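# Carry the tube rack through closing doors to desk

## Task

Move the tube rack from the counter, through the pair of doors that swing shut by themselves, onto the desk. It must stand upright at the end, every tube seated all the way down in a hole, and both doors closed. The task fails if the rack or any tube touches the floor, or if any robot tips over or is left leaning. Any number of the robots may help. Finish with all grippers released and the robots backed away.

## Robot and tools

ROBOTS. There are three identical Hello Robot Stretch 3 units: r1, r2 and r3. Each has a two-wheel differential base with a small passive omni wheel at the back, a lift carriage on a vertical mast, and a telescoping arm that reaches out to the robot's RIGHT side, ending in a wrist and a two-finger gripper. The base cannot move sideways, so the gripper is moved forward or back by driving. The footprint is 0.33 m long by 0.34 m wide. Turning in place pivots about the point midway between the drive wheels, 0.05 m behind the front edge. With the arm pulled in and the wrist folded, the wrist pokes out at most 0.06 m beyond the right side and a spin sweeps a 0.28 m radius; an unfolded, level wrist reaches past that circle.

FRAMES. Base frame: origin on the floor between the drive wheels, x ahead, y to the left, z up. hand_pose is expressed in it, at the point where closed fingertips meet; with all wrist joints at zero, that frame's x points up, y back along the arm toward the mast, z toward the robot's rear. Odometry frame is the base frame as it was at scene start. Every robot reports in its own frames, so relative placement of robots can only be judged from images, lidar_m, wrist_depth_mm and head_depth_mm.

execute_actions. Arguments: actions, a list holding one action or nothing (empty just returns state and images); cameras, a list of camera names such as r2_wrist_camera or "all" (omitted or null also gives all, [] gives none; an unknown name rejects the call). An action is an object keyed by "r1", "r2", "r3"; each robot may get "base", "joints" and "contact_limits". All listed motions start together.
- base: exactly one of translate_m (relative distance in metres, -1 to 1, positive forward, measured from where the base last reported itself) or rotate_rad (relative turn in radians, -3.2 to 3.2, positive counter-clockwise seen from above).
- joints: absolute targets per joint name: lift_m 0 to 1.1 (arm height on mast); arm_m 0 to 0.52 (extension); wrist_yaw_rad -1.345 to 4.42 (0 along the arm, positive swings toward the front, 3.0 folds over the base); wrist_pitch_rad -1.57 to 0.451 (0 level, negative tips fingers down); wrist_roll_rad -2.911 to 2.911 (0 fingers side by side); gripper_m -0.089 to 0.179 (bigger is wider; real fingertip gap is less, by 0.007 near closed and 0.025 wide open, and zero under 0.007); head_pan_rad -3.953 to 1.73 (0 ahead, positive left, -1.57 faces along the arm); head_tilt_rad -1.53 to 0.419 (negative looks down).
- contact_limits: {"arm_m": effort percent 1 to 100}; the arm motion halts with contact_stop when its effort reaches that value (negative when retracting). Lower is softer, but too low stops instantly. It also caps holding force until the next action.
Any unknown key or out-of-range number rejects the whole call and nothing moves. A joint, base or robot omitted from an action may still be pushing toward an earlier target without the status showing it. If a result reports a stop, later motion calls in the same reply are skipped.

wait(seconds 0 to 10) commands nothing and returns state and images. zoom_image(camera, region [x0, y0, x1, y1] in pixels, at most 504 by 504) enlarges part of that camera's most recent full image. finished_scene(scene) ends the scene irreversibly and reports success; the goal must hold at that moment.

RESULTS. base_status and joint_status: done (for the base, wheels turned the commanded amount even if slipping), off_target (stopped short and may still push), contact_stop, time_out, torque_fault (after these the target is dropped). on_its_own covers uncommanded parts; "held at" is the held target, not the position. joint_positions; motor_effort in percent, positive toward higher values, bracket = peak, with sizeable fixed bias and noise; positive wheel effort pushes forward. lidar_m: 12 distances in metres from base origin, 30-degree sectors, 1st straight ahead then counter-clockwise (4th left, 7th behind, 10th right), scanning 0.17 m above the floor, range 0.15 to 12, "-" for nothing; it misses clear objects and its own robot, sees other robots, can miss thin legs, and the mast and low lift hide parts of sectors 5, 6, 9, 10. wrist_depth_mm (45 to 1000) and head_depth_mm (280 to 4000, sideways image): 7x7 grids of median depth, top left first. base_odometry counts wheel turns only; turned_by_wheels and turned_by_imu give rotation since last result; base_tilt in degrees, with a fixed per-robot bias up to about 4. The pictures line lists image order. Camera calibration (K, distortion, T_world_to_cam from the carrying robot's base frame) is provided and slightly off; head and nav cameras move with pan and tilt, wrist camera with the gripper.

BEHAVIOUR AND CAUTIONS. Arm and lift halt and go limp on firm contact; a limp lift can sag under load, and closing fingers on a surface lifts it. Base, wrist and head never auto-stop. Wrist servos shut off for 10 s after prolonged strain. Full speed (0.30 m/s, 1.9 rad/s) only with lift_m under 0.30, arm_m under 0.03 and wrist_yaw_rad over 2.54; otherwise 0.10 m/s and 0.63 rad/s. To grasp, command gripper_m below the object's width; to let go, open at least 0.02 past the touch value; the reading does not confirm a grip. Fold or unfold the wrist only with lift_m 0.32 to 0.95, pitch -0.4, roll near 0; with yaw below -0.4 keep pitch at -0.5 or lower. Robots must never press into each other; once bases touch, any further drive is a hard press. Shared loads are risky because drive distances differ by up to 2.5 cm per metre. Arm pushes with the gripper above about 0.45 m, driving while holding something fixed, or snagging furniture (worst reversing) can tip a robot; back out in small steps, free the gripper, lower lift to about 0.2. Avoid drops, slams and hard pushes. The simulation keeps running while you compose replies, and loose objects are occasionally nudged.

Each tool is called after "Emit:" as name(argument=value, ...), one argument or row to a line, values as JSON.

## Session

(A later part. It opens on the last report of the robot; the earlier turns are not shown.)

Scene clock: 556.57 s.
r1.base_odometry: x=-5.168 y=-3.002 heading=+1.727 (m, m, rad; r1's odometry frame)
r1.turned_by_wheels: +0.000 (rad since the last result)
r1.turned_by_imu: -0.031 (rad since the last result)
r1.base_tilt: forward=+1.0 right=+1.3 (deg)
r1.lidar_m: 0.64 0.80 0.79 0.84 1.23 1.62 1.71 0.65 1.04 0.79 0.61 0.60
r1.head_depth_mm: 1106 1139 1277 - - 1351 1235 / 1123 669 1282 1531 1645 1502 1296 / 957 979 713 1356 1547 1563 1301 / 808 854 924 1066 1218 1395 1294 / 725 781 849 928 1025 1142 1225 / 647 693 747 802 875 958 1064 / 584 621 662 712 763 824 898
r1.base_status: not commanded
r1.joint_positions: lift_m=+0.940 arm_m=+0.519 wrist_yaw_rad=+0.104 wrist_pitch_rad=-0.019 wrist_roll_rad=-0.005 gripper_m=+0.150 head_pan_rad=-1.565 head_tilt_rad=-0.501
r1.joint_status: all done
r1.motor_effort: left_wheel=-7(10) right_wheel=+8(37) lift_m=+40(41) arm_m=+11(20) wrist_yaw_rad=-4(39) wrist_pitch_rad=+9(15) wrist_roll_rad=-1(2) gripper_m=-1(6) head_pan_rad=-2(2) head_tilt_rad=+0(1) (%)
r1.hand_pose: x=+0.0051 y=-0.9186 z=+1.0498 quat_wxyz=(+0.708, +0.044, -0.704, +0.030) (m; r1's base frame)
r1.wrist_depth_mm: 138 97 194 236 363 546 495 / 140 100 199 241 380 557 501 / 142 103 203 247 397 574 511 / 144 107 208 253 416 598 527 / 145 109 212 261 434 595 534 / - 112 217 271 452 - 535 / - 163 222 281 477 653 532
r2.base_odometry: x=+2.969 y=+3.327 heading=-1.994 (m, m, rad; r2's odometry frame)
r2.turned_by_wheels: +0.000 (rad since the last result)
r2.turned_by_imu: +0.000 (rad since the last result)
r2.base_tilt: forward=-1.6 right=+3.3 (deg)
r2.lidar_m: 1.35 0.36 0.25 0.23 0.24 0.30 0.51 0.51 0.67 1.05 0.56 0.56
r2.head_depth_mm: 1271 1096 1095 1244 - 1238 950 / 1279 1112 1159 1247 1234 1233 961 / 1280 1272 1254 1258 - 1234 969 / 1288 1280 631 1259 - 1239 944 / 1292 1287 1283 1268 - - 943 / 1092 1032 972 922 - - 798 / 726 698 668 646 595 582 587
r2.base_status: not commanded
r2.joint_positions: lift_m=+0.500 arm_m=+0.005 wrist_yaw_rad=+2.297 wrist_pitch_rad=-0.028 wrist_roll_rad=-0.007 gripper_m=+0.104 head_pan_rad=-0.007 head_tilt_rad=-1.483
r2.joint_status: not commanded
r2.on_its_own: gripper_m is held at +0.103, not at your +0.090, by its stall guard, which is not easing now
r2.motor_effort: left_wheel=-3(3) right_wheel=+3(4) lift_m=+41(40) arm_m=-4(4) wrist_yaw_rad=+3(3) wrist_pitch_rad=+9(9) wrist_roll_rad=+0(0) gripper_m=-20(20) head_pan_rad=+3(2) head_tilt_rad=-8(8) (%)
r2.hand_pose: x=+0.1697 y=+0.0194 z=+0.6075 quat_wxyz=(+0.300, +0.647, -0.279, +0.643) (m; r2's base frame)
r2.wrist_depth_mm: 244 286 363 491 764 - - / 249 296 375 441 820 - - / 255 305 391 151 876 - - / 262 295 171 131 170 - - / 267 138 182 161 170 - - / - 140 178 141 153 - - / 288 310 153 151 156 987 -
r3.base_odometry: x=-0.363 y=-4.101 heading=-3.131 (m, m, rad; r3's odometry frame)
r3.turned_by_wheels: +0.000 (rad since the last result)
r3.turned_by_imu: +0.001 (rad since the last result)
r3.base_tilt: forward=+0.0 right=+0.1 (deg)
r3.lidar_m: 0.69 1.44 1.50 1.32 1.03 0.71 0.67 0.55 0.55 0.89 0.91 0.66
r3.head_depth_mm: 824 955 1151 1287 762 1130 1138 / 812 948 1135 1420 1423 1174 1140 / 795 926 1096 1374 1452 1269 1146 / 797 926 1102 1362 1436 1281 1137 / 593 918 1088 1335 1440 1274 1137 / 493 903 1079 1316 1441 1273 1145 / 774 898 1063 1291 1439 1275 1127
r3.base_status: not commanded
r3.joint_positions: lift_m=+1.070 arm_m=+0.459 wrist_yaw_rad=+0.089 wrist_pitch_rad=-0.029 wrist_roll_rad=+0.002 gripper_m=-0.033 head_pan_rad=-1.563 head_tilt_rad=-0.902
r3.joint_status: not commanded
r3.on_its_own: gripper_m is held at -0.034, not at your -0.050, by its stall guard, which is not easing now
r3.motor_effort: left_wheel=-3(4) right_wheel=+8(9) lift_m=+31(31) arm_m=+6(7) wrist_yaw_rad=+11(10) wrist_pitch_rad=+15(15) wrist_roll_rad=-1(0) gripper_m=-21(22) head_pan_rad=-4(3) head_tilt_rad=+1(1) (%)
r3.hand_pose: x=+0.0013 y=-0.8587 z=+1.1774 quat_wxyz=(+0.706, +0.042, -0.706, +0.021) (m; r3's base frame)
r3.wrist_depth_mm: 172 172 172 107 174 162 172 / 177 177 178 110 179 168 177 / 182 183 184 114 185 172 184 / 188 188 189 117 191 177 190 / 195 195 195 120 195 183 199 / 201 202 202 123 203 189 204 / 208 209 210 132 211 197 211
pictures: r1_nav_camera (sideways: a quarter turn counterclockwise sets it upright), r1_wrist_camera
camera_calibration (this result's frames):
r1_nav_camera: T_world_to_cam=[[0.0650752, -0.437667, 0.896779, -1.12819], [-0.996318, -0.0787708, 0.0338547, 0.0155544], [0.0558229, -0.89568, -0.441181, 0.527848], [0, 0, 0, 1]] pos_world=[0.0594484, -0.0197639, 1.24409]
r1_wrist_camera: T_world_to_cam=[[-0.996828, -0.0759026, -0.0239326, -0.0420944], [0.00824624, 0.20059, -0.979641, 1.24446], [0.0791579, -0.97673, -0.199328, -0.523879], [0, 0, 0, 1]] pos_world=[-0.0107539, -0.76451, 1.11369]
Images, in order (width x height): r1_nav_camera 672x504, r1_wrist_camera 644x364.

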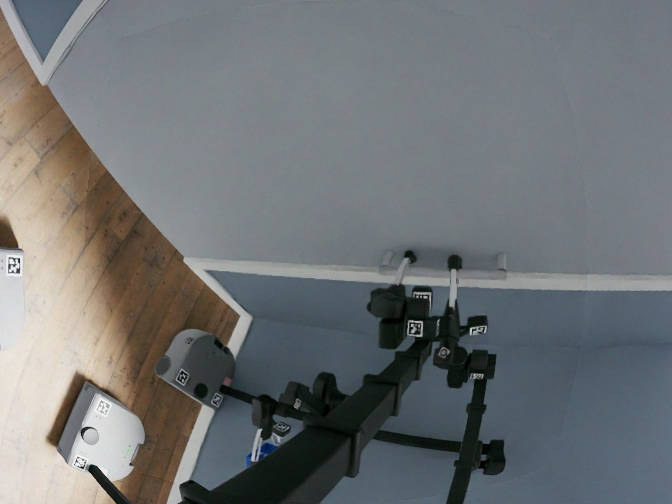

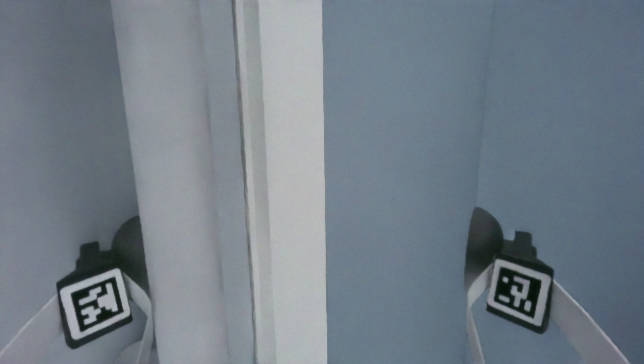

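Left finger is behind the bar now.

Emit:
execute_actions(
  actions=[
    {"r1":{"joints":{"gripper_m":-0.05,"wrist_yaw_rad":0.25}}},
  ],
  cameras=["r1_wrist_camera"],
)

Emit:
execute_actions(
  actions=[
    {"r3":{"joints":{"arm_m":0.38,"gripper_m":-0.06},"contact_limits":{"arm_m":60}},"r1":{"joints":{"arm_m":0.45},"contact_limits":{"arm_m":60}}},
  ],
  cameras=["r3_nav_camera","r1_wrist_camera"],
)

Scene clock: 560.33 s.
r1.base_odometry: x=-5.168 y=-3.002 heading=+1.728 (m, m, rad; r1's odometry frame)
r1.turned_by_wheels: +0.000 (rad since the last result)
r1.turned_by_imu: +0.000 (rad since the last result)
r1.base_tilt: forward=+1.0 right=+1.4 (deg)
r1.lidar_m: 0.64 0.80 0.79 0.84 1.23 1.63 1.71 0.65 1.04 0.79 0.61 0.60
r1.head_depth_mm: 1104 1136 1280 - - 1354 1236 / 1126 670 1287 1537 1649 1504 1297 / 949 972 714 1349 1541 1549 1294 / 810 859 908 1086 1222 1389 1300 / 722 778 847 926 1024 1136 1219 / 644 693 743 806 873 955 1056 / 583 619 662 708 761 825 897
r1.base_status: not commanded
r1.joint_positions: lift_m=+0.940 arm_m=+0.520 wrist_yaw_rad=+0.306 wrist_pitch_rad=-0.019 wrist_roll_rad=-0.005 gripper_m=-0.045 head_pan_rad=-1.565 head_tilt_rad=-0.501
r1.joint_status: wrist_yaw_rad off_target (ended at +0.306, target +0.250); gripper_m off_target (ended at -0.045, target -0.050)
r1.on_its_own: wrist_yaw_rad is held at +0.301, not at your +0.250, by its stall guard, which is not easing now
r1.motor_effort: left_wheel=-2(10) right_wheel=+0(16) lift_m=+40(39) arm_m=+5(11) wrist_yaw_rad=-6(39) wrist_pitch_rad=+9(9) wrist_roll_rad=-1(1) gripper_m=-32(97) head_pan_rad=-2(2) head_tilt_rad=+1(1) (%)
r1.hand_pose: x=+0.0555 y=-0.9086 z=+1.0498 quat_wxyz=(+0.702, +0.114, -0.696, +0.101) (m; r1's base frame)
r1.wrist_depth_mm: 123 135 155 102 217 319 478 / 125 138 158 105 226 333 493 / 126 141 165 108 234 349 506 / 128 144 170 112 243 372 519 / 131 146 168 115 283 387 542 / 133 150 - 119 313 415 558 / 136 150 178 125 264 448 579
r2.base_odometry: x=+2.969 y=+3.327 heading=-1.994 (m, m, rad; r2's odometry frame)
r2.turned_by_wheels: +0.000 (rad since the last result)
r2.turned_by_imu: +0.000 (rad since the last result)
r2.base_tilt: forward=-1.6 right=+3.3 (deg)
r2.lidar_m: 1.34 0.36 0.25 0.23 0.24 0.30 0.51 0.51 0.66 1.05 0.56 0.56
r2.head_depth_mm: 1270 1098 1098 1249 - 1217 949 / 1272 1104 1154 1251 1252 1228 963 / 1282 1266 1262 1256 - 1235 972 / 1282 1273 631 1258 - 1244 940 / 1296 1280 1281 1264 - - 941 / 1091 1034 971 924 - - 798 / 728 695 668 643 596 583 586
r2.base_status: not commanded
r2.joint_positions: lift_m=+0.500 arm_m=+0.005 wrist_yaw_rad=+2.297 wrist_pitch_rad=-0.028 wrist_roll_rad=-0.007 gripper_m=+0.104 head_pan_rad=-0.007 head_tilt_rad=-1.483
r2.joint_status: not commanded
r2.on_its_own: gripper_m is held at +0.103, not at your +0.090, by its stall guard, which is not easing now
r2.motor_effort: left_wheel=-3(3) right_wheel=+3(3) lift_m=+41(40) arm_m=-4(4) wrist_yaw_rad=+2(2) wrist_pitch_rad=+9(9) wrist_roll_rad=+0(0) gripper_m=-21(20) head_pan_rad=+3(3) head_tilt_rad=-8(9) (%)
r2.hand_pose: x=+0.1697 y=+0.0194 z=+0.6075 quat_wxyz=(+0.300, +0.647, -0.279, +0.643) (m; r2's base frame)
r2.wrist_depth_mm: 243 285 363 498 765 - - / 250 295 376 442 818 - - / 254 305 387 151 896 - - / 262 298 171 130 170 - - / 265 139 183 161 171 - - / - 140 177 141 153 - - / 287 312 153 150 156 986 -
r3.base_odometry: x=-0.363 y=-4.101 heading=-3.131 (m, m, rad; r3's odometry frame)
r3.turned_by_wheels: +0.000 (rad since the last result)
r3.turned_by_imu: +0.001 (rad since the last result)
r3.base_tilt: forward=+0.1 right=+0.0 (deg)
r3.lidar_m: 0.69 1.45 1.50 1.33 1.03 0.71 0.67 0.55 0.55 0.89 0.91 0.66
r3.head_depth_mm: 820 958 1148 1296 766 1142 1136 / 818 948 1135 1407 1429 1170 1147 / 792 922 1096 1379 1443 1275 1150 / 797 922 1101 1362 1441 1271 1133 / 617 917 1091 1339 1448 1276 1144 / 494 906 1078 1319 1447 1279 1141 / 770 894 1055 1291 1437 1274 1138
r3.base_status: not commanded
r3.joint_positions: lift_m=+1.070 arm_m=+0.459 wrist_yaw_rad=+0.089 wrist_pitch_rad=-0.029 wrist_roll_rad=+0.002 gripper_m=-0.033 head_pan_rad=-1.563 head_tilt_rad=-0.902
r3.joint_status: not commanded
r3.on_its_own: gripper_m is held at -0.034, not at your -0.050, by its stall guard, which is not easing now
r3.motor_effort: left_wheel=-3(3) right_wheel=+9(9) lift_m=+30(31) arm_m=+7(6) wrist_yaw_rad=+11(11) wrist_pitch_rad=+15(15) wrist_roll_rad=-1(0) gripper_m=-21(22) head_pan_rad=-4(4) head_tilt_rad=+1(1) (%)
r3.hand_pose: x=+0.0013 y=-0.8587 z=+1.1774 quat_wxyz=(+0.706, +0.042, -0.706, +0.021) (m; r3's base frame)
r3.wrist_depth_mm: 172 172 173 107 174 163 172 / 177 178 178 110 179 167 178 / 182 183 184 114 185 173 183 / 188 189 189 117 191 177 191 / 194 195 195 120 196 183 198 / 200 202 201 124 203 188 204 / 208 209 210 132 212 197 212
pictures: r1_wrist_camera
camera_calibration (this result's frames):
r1_wrist_camera: T_world_to_cam=[[-0.961455, -0.273936, -0.0237419, -0.173192], [-0.0322158, 0.197978, -0.979677, 1.24198], [0.273069, -0.94115, -0.199172, -0.496673], [0, 0, 0, 1]] pos_world=[0.00912082, -0.760773, 1.11371]
Images, in order (width x height): r1_wrist_camera 644x364.

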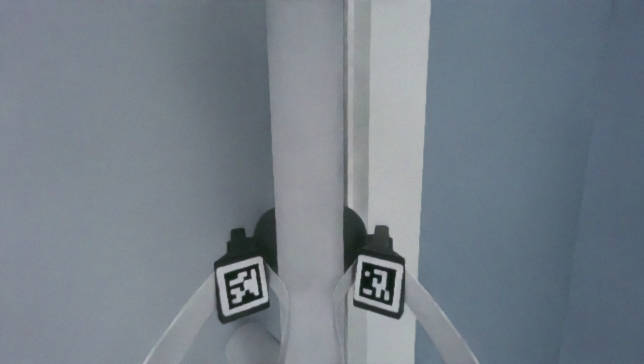

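Scene clock: 563.03 s.
r1.base_odometry: x=-5.168 y=-3.002 heading=+1.728 (m, m, rad; r1's odometry frame)
r1.turned_by_wheels: +0.000 (rad since the last result)
r1.turned_by_imu: -0.052 (rad since the last result)
r1.base_tilt: forward=+0.8 right=+1.7 (deg)
r1.lidar_m: 0.61 0.81 0.79 0.82 1.15 1.64 1.77 0.66 1.04 0.73 0.58 0.57
r1.head_depth_mm: 1075 604 1254 - - 1351 1241 / 1142 1179 660 1516 1623 1410 1290 / 1036 1095 1139 1523 1665 1592 1299 / 869 757 856 1002 1303 1450 1292 / 664 715 778 851 943 1047 1184 / 596 638 686 744 812 887 975 / 539 575 613 656 711 770 841
r1.base_status: not commanded
r1.joint_positions: lift_m=+0.940 arm_m=+0.451 wrist_yaw_rad=+0.221 wrist_pitch_rad=-0.007 wrist_roll_rad=-0.006 gripper_m=-0.033 head_pan_rad=-1.565 head_tilt_rad=-0.501
r1.joint_status: all done
r1.on_its_own: gripper_m is held at -0.034, not at your -0.050, by its stall guard, which is still easing; arm_m is at rest, and its effort (-18) is outside its rest range (-14 to +14)
r1.motor_effort: left_wheel=+0(2) right_wheel=+0(11) lift_m=+39(40) arm_m=-18(25) wrist_yaw_rad=+35(41) wrist_pitch_rad=+4(17) wrist_roll_rad=+0(2) gripper_m=-25(32) head_pan_rad=-3(2) head_tilt_rad=+0(1) (%)
r1.contact_limits: arm_m 47 (drawing in: default 29, maximum 47; extending or still: default 39, maximum 64)
r1.hand_pose: x=+0.0348 y=-0.8461 z=+1.0529 quat_wxyz=(+0.705, +0.080, -0.700, +0.076) (m; r1's base frame)
r1.wrist_depth_mm: 123 136 161 109 421 572 522 / 125 139 165 112 435 602 526 / 127 141 169 115 450 615 551 / 128 145 173 119 472 632 553 / 130 147 172 122 512 653 568 / 132 150 170 125 584 679 571 / 135 151 181 134 505 704 586
r2.base_odometry: x=+2.969 y=+3.327 heading=-1.994 (m, m, rad; r2's odometry frame)
r2.turned_by_wheels: +0.000 (rad since the last result)
r2.turned_by_imu: +0.000 (rad since the last result)
r2.base_tilt: forward=-1.6 right=+3.3 (deg)
r2.lidar_m: 1.35 0.36 0.25 0.23 0.24 0.30 0.50 0.51 0.56 1.05 0.56 0.56
r2.head_depth_mm: 1273 1101 1099 1250 - 1224 951 / 1274 1111 1156 1251 1235 1233 962 / 1282 1271 1270 1262 - 1237 975 / 1282 1287 632 1274 - 1242 942 / 1296 1277 1270 1266 - - 940 / 1101 1030 971 922 - - 802 / 728 696 670 644 595 582 584
r2.base_status: not commanded
r2.joint_positions: lift_m=+0.500 arm_m=+0.005 wrist_yaw_rad=+2.297 wrist_pitch_rad=-0.028 wrist_roll_rad=-0.007 gripper_m=+0.104 head_pan_rad=-0.007 head_tilt_rad=-1.483
r2.joint_status: not commanded
r2.on_its_own: gripper_m is held at +0.103, not at your +0.090, by its stall guard, which is not easing now
r2.motor_effort: left_wheel=-3(3) right_wheel=+3(3) lift_m=+41(41) arm_m=-4(4) wrist_yaw_rad=+3(3) wrist_pitch_rad=+9(9) wrist_roll_rad=+0(0) gripper_m=-20(20) head_pan_rad=+3(3) head_tilt_rad=-9(9) (%)
r2.hand_pose: x=+0.1697 y=+0.0194 z=+0.6075 quat_wxyz=(+0.300, +0.647, -0.279, +0.643) (m; r2's base frame)
r2.wrist_depth_mm: 243 287 364 490 760 - - / 249 296 375 442 829 - - / 256 303 390 151 873 - - / 260 298 172 130 169 - - / 265 138 183 161 170 - - / - 140 177 141 153 - - / 289 312 153 150 156 980 -
r3.base_odometry: x=-0.363 y=-4.101 heading=-3.131 (m, m, rad; r3's odometry frame)
r3.turned_by_wheels: +0.000 (rad since the last result)
r3.turned_by_imu: +0.008 (rad since the last result)
r3.base_tilt: forward=+0.1 right=+0.2 (deg)
r3.lidar_m: 0.70 1.45 1.50 1.32 1.02 0.71 0.67 0.55 0.55 0.81 0.85 0.67
r3.head_depth_mm: 821 954 1143 1292 752 1128 1141 / 810 940 1129 1395 1405 1175 1145 / 762 906 1090 1384 1453 1269 1148 / 684 841 1002 1239 1432 1282 1136 / 630 836 1000 1232 1420 1265 1137 / 465 841 991 1233 1421 1266 1134 / 440 836 995 1222 1415 1274 1138
r3.base_status: not commanded
r3.joint_positions: lift_m=+1.070 arm_m=+0.380 wrist_yaw_rad=+0.090 wrist_pitch_rad=-0.025 wrist_roll_rad=+0.000 gripper_m=-0.048 head_pan_rad=-1.563 head_tilt_rad=-0.902
r3.joint_status: gripper_m off_target (ended at -0.048, target -0.060); the others done
r3.on_its_own: gripper_m is held at -0.050, not at your -0.060, by its stall guard, which is still easing
r3.motor_effort: left_wheel=-1(10) right_wheel=+2(11) lift_m=+31(31) arm_m=-6(16) wrist_yaw_rad=+10(15) wrist_pitch_rad=+13(18) wrist_roll_rad=+0(1) gripper_m=-28(96) head_pan_rad=-3(3) head_tilt_rad=+1(1) (%)
r3.contact_limits: arm_m 36 (drawing in: default 22, maximum 36; extending or still: default 28, maximum 46)
r3.hand_pose: x=+0.0014 y=-0.7800 z=+1.1784 quat_wxyz=(+0.707, +0.041, -0.706, +0.023) (m; r3's base frame)
r3.wrist_depth_mm: 185 181 178 107 171 233 245 / 190 187 182 110 175 241 250 / 197 193 188 113 182 249 260 / 204 200 194 118 187 257 265 / 210 205 201 121 192 272 275 / 217 213 209 124 198 284 283 / 226 222 216 133 207 293 295
pictures: r1_wrist_camera, r3_nav_camera (sideways: a quarter turn counterclockwise sets it upright)
camera_calibration (this result's frames):
r1_wrist_camera: T_world_to_cam=[[-0.981057, -0.192358, -0.0229263, -0.107086], [-0.0139311, 0.188097, -0.982052, 1.22552], [0.193218, -0.963129, -0.187214, -0.460004], [0, 0, 0, 1]] pos_world=[0.000896761, -0.69416, 1.11495]
r3_nav_camera: T_world_to_cam=[[-0.0338936, -0.81727, 0.575257, -0.698999], [-0.998048, -0.00253014, -0.0623987, 0.140016], [0.0524521, -0.576249, -0.815589, 1.01363], [0, 0, 0, 1]] pos_world=[0.0628847, 0.0131854, 1.23754]
Images, in order (width x height): r1_wrist_camera 644x364, r3_nav_camera 672x504.

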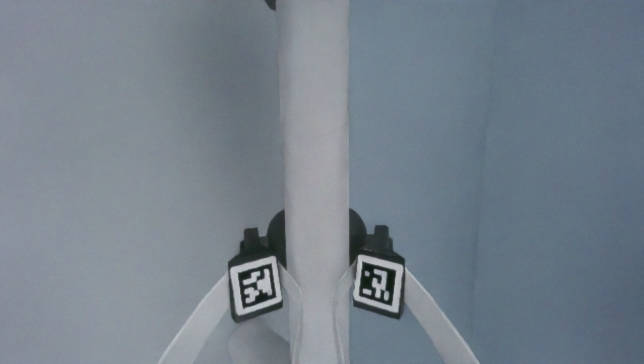

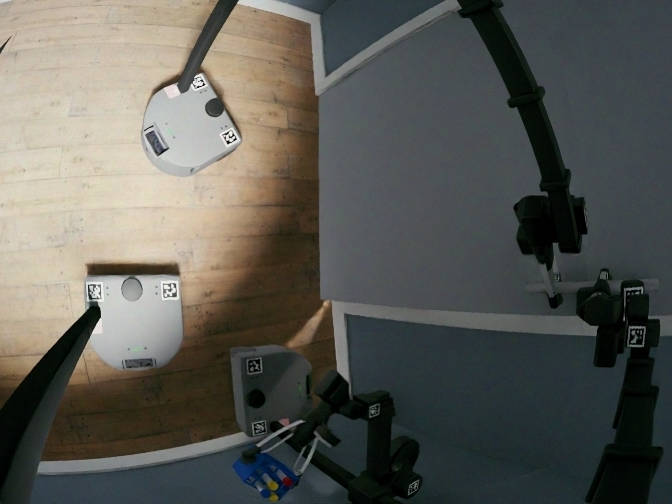

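It opens.

Emit:
execute_actions(
  actions=[
    {"r3":{"base":{"translate_m":0.02},"joints":{"arm_m":0.26,"gripper_m":-0.055},"contact_limits":{"arm_m":60}},"r1":{"joints":{"arm_m":0.35,"gripper_m":-0.055,"wrist_yaw_rad":0.15},"contact_limits":{"arm_m":60}}},
  ],
  cameras=[],
)

Emit:
execute_actions(
  actions=[
    {"r3":{"base":{"translate_m":0.04},"joints":{"arm_m":0.14,"gripper_m":-0.06},"contact_limits":{"arm_m":60}},"r1":{"joints":{"arm_m":0.24,"gripper_m":-0.06,"wrist_yaw_rad":0.0},"contact_limits":{"arm_m":60}}},
  ],
  cameras=["r3_nav_camera"],
)

Scene clock: 566.40 s.
r1.base_odometry: x=-5.168 y=-3.002 heading=+1.728 (m, m, rad; r1's odometry frame)
r1.turned_by_wheels: +0.000 (rad since the last result)
r1.turned_by_imu: -0.101 (rad since the last result)
r1.base_tilt: forward=+0.2 right=+2.4 (deg)
r1.lidar_m: 0.56 0.77 0.78 0.80 1.04 1.64 1.77 0.62 0.60 0.64 0.52 0.51
r1.head_depth_mm: 1039 558 1129 - - 1422 1273 / 1089 1130 586 - 1586 1379 1266 / 1147 1246 1348 - 1689 1525 1280 / 636 647 721 831 984 1123 1222 / 574 621 675 741 815 913 1033 / 519 557 599 650 706 779 863 / 472 504 539 579 624 680 744
r1.base_status: not commanded
r1.joint_positions: lift_m=+0.940 arm_m=+0.351 wrist_yaw_rad=+0.129 wrist_pitch_rad=+0.019 wrist_roll_rad=-0.013 gripper_m=-0.044 head_pan_rad=-1.565 head_tilt_rad=-0.501
r1.joint_status: wrist_yaw_rad off_target (ended at +0.129, target +0.150); gripper_m off_target (ended at -0.044, target -0.055); the others done
r1.on_its_own: gripper_m is held at -0.045, not at your -0.055, by its stall guard, which is still easing; arm_m is at rest, and its effort (-19) is outside its rest range (-14 to +14); wrist_yaw_rad is at rest, and its effort (+25) is outside its rest range (-12 to +12)
r1.motor_effort: left_wheel=+0(1) right_wheel=+0(15) lift_m=+37(39) arm_m=-19(25) wrist_yaw_rad=+25(39) wrist_pitch_rad=-8(22) wrist_roll_rad=+5(6) gripper_m=-29(97) head_pan_rad=-2(1) head_tilt_rad=+0(0) (%)
r1.contact_limits: arm_m 47 (drawing in: default 29, maximum 47; extending or still: default 39, maximum 64)
r1.hand_pose: x=+0.0115 y=-0.7509 z=+1.0596 quat_wxyz=(+0.710, +0.039, -0.701, +0.052) (m; r1's base frame)
r1.wrist_depth_mm: 122 136 164 110 702 620 554 / 123 138 168 113 719 625 568 / 125 140 171 117 740 644 571 / 126 143 174 120 746 649 593 / 127 145 172 122 770 683 600 / 129 147 167 126 776 687 609 / 131 149 177 165 824 565 527
r2.base_odometry: x=+2.969 y=+3.327 heading=-1.994 (m, m, rad; r2's odometry frame)
r2.turned_by_wheels: +0.000 (rad since the last result)
r2.turned_by_imu: +0.000 (rad since the last result)
r2.base_tilt: forward=-1.6 right=+3.2 (deg)
r2.lidar_m: 1.34 0.36 0.25 0.23 0.24 0.30 0.51 0.51 0.44 1.05 0.57 0.57
r2.head_depth_mm: 1273 1110 1103 1255 - 1219 952 / 1273 1162 1189 1258 1233 1234 962 / 1276 1276 1255 1265 - 1231 972 / 1284 1280 632 1256 - 1248 938 / 1291 1295 1278 1260 - - 943 / 1096 1034 969 916 - - 799 / 725 694 668 645 598 582 586
r2.base_status: not commanded
r2.joint_positions: lift_m=+0.500 arm_m=+0.005 wrist_yaw_rad=+2.297 wrist_pitch_rad=-0.028 wrist_roll_rad=-0.007 gripper_m=+0.104 head_pan_rad=-0.007 head_tilt_rad=-1.483
r2.joint_status: not commanded
r2.on_its_own: gripper_m is held at +0.103, not at your +0.090, by its stall guard, which is not easing now
r2.motor_effort: left_wheel=-3(3) right_wheel=+3(3) lift_m=+41(40) arm_m=-4(4) wrist_yaw_rad=+2(3) wrist_pitch_rad=+9(9) wrist_roll_rad=+0(0) gripper_m=-20(21) head_pan_rad=+3(3) head_tilt_rad=-9(8) (%)
r2.hand_pose: x=+0.1697 y=+0.0194 z=+0.6075 quat_wxyz=(+0.300, +0.647, -0.279, +0.643) (m; r2's base frame)
r2.wrist_depth_mm: 243 288 361 496 762 - - / 250 295 375 443 822 - - / 256 305 389 151 888 - - / 261 298 171 131 170 - - / 268 138 182 161 170 - - / - 140 177 141 153 - - / 285 310 153 150 156 976 -
r3.base_odometry: x=-0.383 y=-4.101 heading=-3.131 (m, m, rad; r3's odometry frame)
r3.turned_by_wheels: +0.000 (rad since the last result)
r3.turned_by_imu: -0.001 (rad since the last result)
r3.base_tilt: forward=+0.2 right=+0.1 (deg)
r3.lidar_m: 0.71 1.42 1.49 1.33 1.06 0.74 0.69 0.56 0.57 0.69 0.75 0.65
r3.head_depth_mm: 818 951 1144 1360 1198 1137 1134 / 805 940 1125 1407 1450 1224 1135 / 629 753 1042 1331 1449 1272 1145 / 552 708 844 1040 1361 1270 1140 / 583 720 856 1062 1370 1262 1139 / 479 712 869 1077 1367 1286 1137 / 406 467 883 1105 1400 1274 1138
r3.base_status: done
r3.joint_positions: lift_m=+1.070 arm_m=+0.261 wrist_yaw_rad=+0.086 wrist_pitch_rad=-0.027 wrist_roll_rad=+0.000 gripper_m=-0.044 head_pan_rad=-1.563 head_tilt_rad=-0.902
r3.joint_status: gripper_m off_target (ended at -0.044, target -0.055); the others done
r3.on_its_own: gripper_m is held at -0.045, not at your -0.055, by its stall guard, which is still easing; wrist_yaw_rad is at rest, and its effort (+15) is outside its rest range (-12 to +12)
r3.motor_effort: left_wheel=-1(7) right_wheel=+3(17) lift_m=+31(31) arm_m=-8(13) wrist_yaw_rad=+15(20) wrist_pitch_rad=+15(18) wrist_roll_rad=+0(0) gripper_m=-28(79) head_pan_rad=-4(3) head_tilt_rad=+1(1) (%)
r3.contact_limits: arm_m 36 (drawing in: default 22, maximum 36; extending or still: default 28, maximum 46)
r3.hand_pose: x=+0.0004 y=-0.6602 z=+1.1778 quat_wxyz=(+0.707, +0.040, -0.706, +0.020) (m; r3's base frame)
r3.wrist_depth_mm: 207 197 185 107 167 354 356 / 215 203 191 110 171 359 367 / 222 211 197 113 177 376 377 / 229 216 204 118 181 388 390 / 240 225 211 121 186 402 403 / 250 234 222 124 191 410 415 / 259 243 225 132 202 430 426
pictures: none
No camera images: the call's "cameras" was empty. Leave "cameras" out to get every camera's image.

Scene clock: 568.83 s.
r1.base_odometry: x=-5.168 y=-3.002 heading=+1.728 (m, m, rad; r1's odometry frame)
r1.turned_by_wheels: +0.000 (rad since the last result)
r1.turned_by_imu: -0.082 (rad since the last result)
r1.base_tilt: forward=-0.6 right=+3.7 (deg)
r1.lidar_m: 0.51 0.70 0.78 0.79 0.97 1.65 1.75 0.58 0.56 0.55 0.45 0.45
r1.head_depth_mm: 900 492 493 - - 1479 1255 / 1036 1129 1245 - 1554 1346 1250 / 1072 1165 1282 - 1692 1380 1268 / 510 555 601 670 768 894 1050 / 470 509 554 606 672 755 858 / 426 460 496 538 589 650 728 / 392 418 449 485 524 572 632
r1.base_status: not commanded
r1.joint_positions: lift_m=+0.940 arm_m=+0.241 wrist_yaw_rad=-0.013 wrist_pitch_rad=+0.056 wrist_roll_rad=-0.014 gripper_m=-0.048 head_pan_rad=-1.565 head_tilt_rad=-0.501
r1.joint_status: gripper_m off_target (ended at -0.048, target -0.060); the others done
r1.on_its_own: gripper_m is held at -0.050, not at your -0.060, by its stall guard, which is still easing; arm_m is at rest, and its effort (-20) is outside its rest range (-14 to +14); wrist_yaw_rad is at rest, and its effort (+15) is outside its rest range (-12 to +12); wrist_pitch_rad is at rest, and its effort (-24) is outside its rest range (-20 to +32)
r1.motor_effort: left_wheel=-1(0) right_wheel=+2(7) lift_m=+36(37) arm_m=-20(24) wrist_yaw_rad=+15(26) wrist_pitch_rad=-24(26) wrist_roll_rad=+6(6) gripper_m=-29(90) head_pan_rad=-2(2) head_tilt_rad=+1(0) (%)
r1.contact_limits: arm_m 47 (drawing in: default 29, maximum 47; extending or still: default 39, maximum 64)
r1.hand_pose: x=-0.0247 y=-0.6436 z=+1.0691 quat_wxyz=(+0.712, -0.024, -0.701, +0.015) (m; r1's base frame)
r1.wrist_depth_mm: 119 136 163 111 711 656 631 / 121 138 171 114 736 681 639 / 122 139 174 117 748 698 660 / 123 141 176 121 769 705 668 / 125 142 173 123 784 735 692 / 126 144 166 126 700 752 689 / 127 144 175 161 662 761 710
r2.base_odometry: x=+2.969 y=+3.327 heading=-1.994 (m, m, rad; r2's odometry frame)
r2.turned_by_wheels: +0.000 (rad since the last result)
r2.turned_by_imu: +0.000 (rad since the last result)
r2.base_tilt: forward=-1.6 right=+3.2 (deg)
r2.lidar_m: 1.35 0.36 0.25 0.23 0.23 0.30 0.51 0.51 0.40 1.05 0.61 0.67
r2.head_depth_mm: 1272 1102 1095 1243 - 1226 952 / 1272 1271 1262 1248 1247 1229 962 / 1280 1277 1256 1254 - 1235 972 / 1287 1277 632 1264 - 1244 940 / 1288 1288 1271 1268 - - 948 / 1093 1035 972 922 - - 799 / 727 695 667 645 596 581 587
r2.base_status: not commanded
r2.joint_positions: lift_m=+0.500 arm_m=+0.005 wrist_yaw_rad=+2.297 wrist_pitch_rad=-0.028 wrist_roll_rad=-0.007 gripper_m=+0.104 head_pan_rad=-0.007 head_tilt_rad=-1.483
r2.joint_status: not commanded
r2.on_its_own: gripper_m is held at +0.103, not at your +0.090, by its stall guard, which is not easing now
r2.motor_effort: left_wheel=-3(3) right_wheel=+3(3) lift_m=+41(41) arm_m=-3(4) wrist_yaw_rad=+3(3) wrist_pitch_rad=+9(9) wrist_roll_rad=+0(0) gripper_m=-20(20) head_pan_rad=+3(3) head_tilt_rad=-9(8) (%)
r2.hand_pose: x=+0.1697 y=+0.0194 z=+0.6075 quat_wxyz=(+0.300, +0.647, -0.279, +0.643) (m; r2's base frame)
r2.wrist_depth_mm: 245 288 364 489 770 - - / 250 295 375 442 821 - - / 256 302 389 151 874 - - / 261 296 171 130 170 - - / 267 138 182 160 171 - - / - 140 178 141 153 - - / 287 310 153 151 157 978 -
r3.base_odometry: x=-0.423 y=-4.101 heading=-3.130 (m, m, rad; r3's odometry frame)
r3.turned_by_wheels: +0.000 (rad since the last result)
r3.turned_by_imu: -0.048 (rad since the last result)
r3.base_tilt: forward=+0.1 right=+0.1 (deg)
r3.lidar_m: 0.61 1.37 1.53 1.34 1.19 0.80 0.74 0.60 0.61 0.57 0.64 0.62
r3.head_depth_mm: - 971 1169 1445 1212 1145 1144 / - 960 1145 1426 1445 1243 1139 / - 593 711 1305 1419 1276 1143 / - 515 686 844 1103 1271 1137 / 506 570 700 876 1151 1276 1145 / 517 465 726 908 1207 1272 1134 / 499 416 747 940 1273 1270 1132
r3.base_status: done
r3.joint_positions: lift_m=+1.070 arm_m=+0.141 wrist_yaw_rad=+0.116 wrist_pitch_rad=-0.028 wrist_roll_rad=-0.001 gripper_m=-0.049 head_pan_rad=-1.563 head_tilt_rad=-0.902
r3.joint_status: gripper_m off_target (ended at -0.049, target -0.060); the others done
r3.on_its_own: gripper_m is held at -0.050, not at your -0.060, by its stall guard, which is still easing; wrist_yaw_rad is at rest, and its effort (-17) is outside its rest range (-12 to +12)
r3.motor_effort: left_wheel=+5(4) right_wheel=-17(23) lift_m=+31(31) arm_m=-11(17) wrist_yaw_rad=-17(31) wrist_pitch_rad=+15(17) wrist_roll_rad=+1(1) gripper_m=-7(95) head_pan_rad=-4(3) head_tilt_rad=+1(1) (%)
r3.contact_limits: arm_m 36 (drawing in: default 22, maximum 36; extending or still: default 28, maximum 46)
r3.hand_pose: x=+0.0080 y=-0.5397 z=+1.1774 quat_wxyz=(+0.707, +0.051, -0.705, +0.031) (m; r3's base frame)
r3.wrist_depth_mm: 234 214 193 107 161 155 473 / 244 221 199 110 167 160 482 / 253 228 206 114 172 493 502 / 264 238 213 118 177 506 513 / 279 246 221 120 181 535 527 / 291 258 235 123 183 544 556 / 305 267 234 132 195 567 571
pictures: r3_nav_camera (sideways: a quarter turn counterclockwise sets it upright)
camera_calibration (this result's frames):
r3_nav_camera: T_world_to_cam=[[-0.0339168, -0.817266, 0.575261, -0.699004], [-0.998048, -0.00250214, -0.0623987, 0.140016], [0.0524357, -0.576255, -0.815586, 1.01362], [0, 0, 0, 1]] pos_world=[0.062885, 0.0131834, 1.23754]
Images, in order (width x height): r3_nav_camera 672x504.

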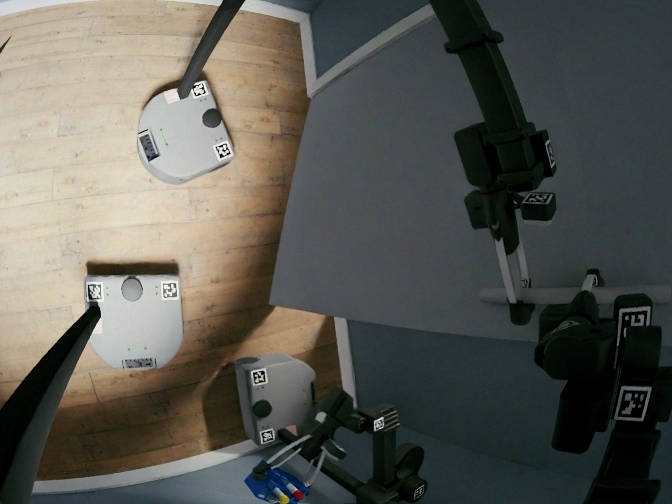

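r1 leads; r3 more.

Emit:
execute_actions(
  actions=[
    {"r3":{"base":{"translate_m":0.03},"joints":{"arm_m":0.0,"gripper_m":-0.055,"wrist_yaw_rad":0.2},"contact_limits":{"arm_m":60}},"r1":{"joints":{"arm_m":0.14,"gripper_m":-0.055,"wrist_yaw_rad":-0.2},"contact_limits":{"arm_m":60}}},
  ],
  cameras=["r3_nav_camera","r2_nav_camera"],
)

Scene clock: 572.70 s.
r1.base_odometry: x=-5.168 y=-3.002 heading=+1.728 (m, m, rad; r1's odometry frame)
r1.turned_by_wheels: +0.000 (rad since the last result)
r1.turned_by_imu: -0.132 (rad since the last result)
r1.base_tilt: forward=-0.8 right=+4.3 (deg)
r1.lidar_m: 0.41 0.61 0.78 0.78 0.89 1.51 1.76 0.58 0.54 0.43 0.37 0.36
r1.head_depth_mm: 993 1084 1188 1300 - 1432 1253 / 814 1084 1179 1316 - - 1246 / 419 472 464 544 - 873 1199 / 394 430 473 523 579 670 798 / 357 388 421 464 512 576 657 / 326 351 380 413 453 501 561 / 300 322 345 374 405 443 490
r1.base_status: not commanded
r1.joint_positions: lift_m=+0.940 arm_m=+0.141 wrist_yaw_rad=-0.206 wrist_pitch_rad=+0.049 wrist_roll_rad=-0.015 gripper_m=-0.044 head_pan_rad=-1.565 head_tilt_rad=-0.501
r1.joint_status: gripper_m off_target (ended at -0.044, target -0.055); the others done
r1.on_its_own: base_tilt is 3.5 degrees off its reading at the scene's start (forward=+1.0 right=+1.3); gripper_m is held at -0.045, not at your -0.055, by its stall guard, which is still easing; arm_m is at rest, and its effort (-17) is outside its rest range (-14 to +14); wrist_pitch_rad is at rest, and its effort (-21) is outside its rest range (-20 to +32)
r1.motor_effort: left_wheel=+0(0) right_wheel=+4(14) lift_m=+31(36) arm_m=-17(26) wrist_yaw_rad=+7(39) wrist_pitch_rad=-21(39) wrist_roll_rad=+6(6) gripper_m=-27(78) head_pan_rad=-2(2) head_tilt_rad=+1(1) (%)
r1.contact_limits: arm_m 47 (drawing in: default 29, maximum 47; extending or still: default 39, maximum 64)
r1.hand_pose: x=-0.0740 y=-0.5379 z=+1.0675 quat_wxyz=(+0.710, -0.089, -0.696, -0.056) (m; r1's base frame)
r1.wrist_depth_mm: 112 131 164 109 806 810 783 / 113 132 173 113 827 824 828 / 114 133 176 116 841 844 842 / 116 135 179 120 885 867 860 / 116 137 174 122 909 917 887 / 117 138 165 125 928 925 926 / 119 136 173 159 716 946 950
r2.base_odometry: x=+2.969 y=+3.327 heading=-1.994 (m, m, rad; r2's odometry frame)
r2.turned_by_wheels: +0.000 (rad since the last result)
r2.turned_by_imu: +0.000 (rad since the last result)
r2.base_tilt: forward=-1.6 right=+3.2 (deg)
r2.lidar_m: 1.35 0.36 0.25 0.23 0.24 0.30 0.50 0.51 0.99 0.42 0.63 0.69
r2.head_depth_mm: 1267 1103 1109 1247 - 1228 950 / 1281 1260 1246 1252 1240 1235 962 / 1282 1274 1256 1253 - 1238 970 / 1282 1280 630 1257 - 1249 940 / 1285 1279 1273 1267 - - 944 / 1091 1029 968 921 - - 799 / 728 695 669 645 595 583 585
r2.base_status: not commanded
r2.joint_positions: lift_m=+0.500 arm_m=+0.005 wrist_yaw_rad=+2.297 wrist_pitch_rad=-0.028 wrist_roll_rad=-0.007 gripper_m=+0.104 head_pan_rad=-0.007 head_tilt_rad=-1.483
r2.joint_status: not commanded
r2.on_its_own: gripper_m is held at +0.103, not at your +0.090, by its stall guard, which is not easing now
r2.motor_effort: left_wheel=-3(3) right_wheel=+3(3) lift_m=+41(41) arm_m=-4(4) wrist_yaw_rad=+3(3) wrist_pitch_rad=+9(9) wrist_roll_rad=+0(0) gripper_m=-20(22) head_pan_rad=+3(3) head_tilt_rad=-9(8) (%)
r2.hand_pose: x=+0.1697 y=+0.0194 z=+0.6075 quat_wxyz=(+0.300, +0.647, -0.279, +0.643) (m; r2's base frame)
r2.wrist_depth_mm: 244 286 362 495 761 - - / 250 295 378 438 808 - - / 255 303 389 151 891 - - / 262 295 172 130 169 - - / 266 138 183 161 171 - - / - 140 177 141 153 - - / 287 312 153 151 156 993 -
r3.base_odometry: x=-0.453 y=-4.102 heading=-3.130 (m, m, rad; r3's odometry frame)
r3.turned_by_wheels: +0.000 (rad since the last result)
r3.turned_by_imu: -0.017 (rad since the last result)
r3.base_tilt: forward=+0.1 right=+0.1 (deg)
r3.lidar_m: 0.59 1.33 1.51 1.35 1.28 0.84 0.77 0.62 0.95 0.41 0.49 0.59
r3.head_depth_mm: - - - 1565 1243 1156 1138 / - - - - 1444 1269 1139 / - - - - 1388 1275 1147 / - - - 611 785 1130 1144 / - - 416 641 852 1212 1138 / 387 439 525 683 926 1246 1140 / 396 457 378 739 1024 1272 1139
r3.base_status: done
r3.joint_positions: lift_m=+1.070 arm_m=+0.001 wrist_yaw_rad=+0.228 wrist_pitch_rad=-0.026 wrist_roll_rad=-0.002 gripper_m=-0.043 head_pan_rad=-1.563 head_tilt_rad=-0.902
r3.joint_status: wrist_yaw_rad off_target (ended at +0.228, target +0.200); gripper_m off_target (ended at -0.043, target -0.055); the others done
r3.on_its_own: gripper_m is held at -0.045, not at your -0.055, by its stall guard, which is still easing; wrist_yaw_rad is at rest, and its effort (-30) is outside its rest range (-12 to +12)
r3.motor_effort: left_wheel=+3(17) right_wheel=-18(46) lift_m=+31(31) arm_m=-13(22) wrist_yaw_rad=-30(84) wrist_pitch_rad=+14(16) wrist_roll_rad=+1(1) gripper_m=-28(76) head_pan_rad=-3(3) head_tilt_rad=+1(1) (%)
r3.contact_limits: arm_m 36 (drawing in: default 22, maximum 36; extending or still: default 28, maximum 46)
r3.hand_pose: x=+0.0363 y=-0.3951 z=+1.1780 quat_wxyz=(+0.705, +0.090, -0.700, +0.071) (m; r3's base frame)
r3.wrist_depth_mm: 369 281 221 108 153 138 559 / 388 291 230 111 161 141 572 / 415 305 238 115 165 146 580 / 440 318 248 118 170 150 606 / 468 337 261 121 173 156 619 / 506 350 287 124 172 162 635 / 460 373 270 201 187 167 676
pictures: r2_nav_camera (sideways: a quarter turn counterclockwise sets it upright), r3_nav_camera (sideways: a quarter turn counterclockwise sets it upright)
camera_calibration (this result's frames):
r2_nav_camera: T_world_to_cam=[[0.99295, -0.035449, 0.113112, -0.11231], [-0.037774, -0.999115, 0.0184774, 0.0296758], [0.112357, -0.0226198, -0.99341, 1.24926], [0, 0, 0, 1]] pos_world=[-0.0277237, 0.0539264, 1.25319]
r3_nav_camera: T_world_to_cam=[[-0.0339719, -0.81724, 0.575295, -0.699048], [-0.998048, -0.00243772, -0.0623989, 0.140017], [0.0523973, -0.576292, -0.815563, 1.01359], [0, 0, 0, 1]] pos_world=[0.0628859, 0.013177, 1.23754]
Images, in order (width x height): r2_nav_camera 672x504, r3_nav_camera 672x504.

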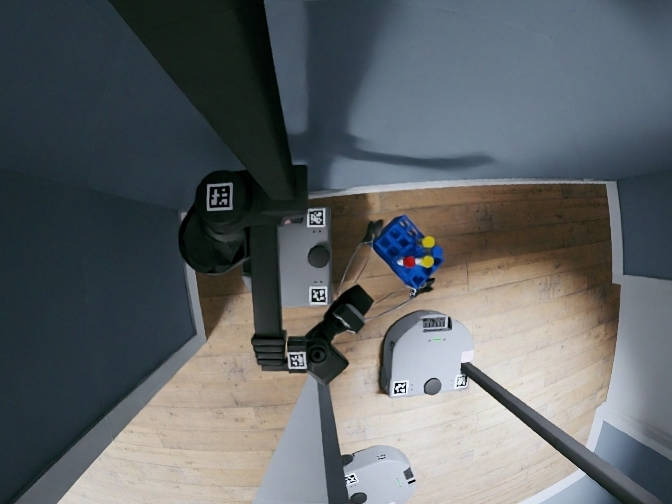

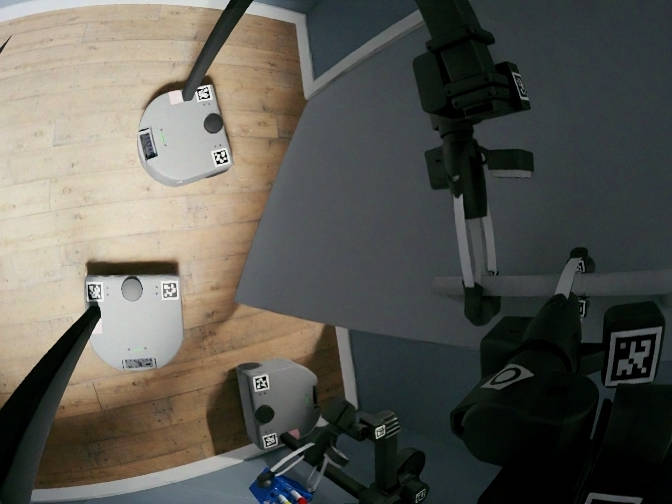

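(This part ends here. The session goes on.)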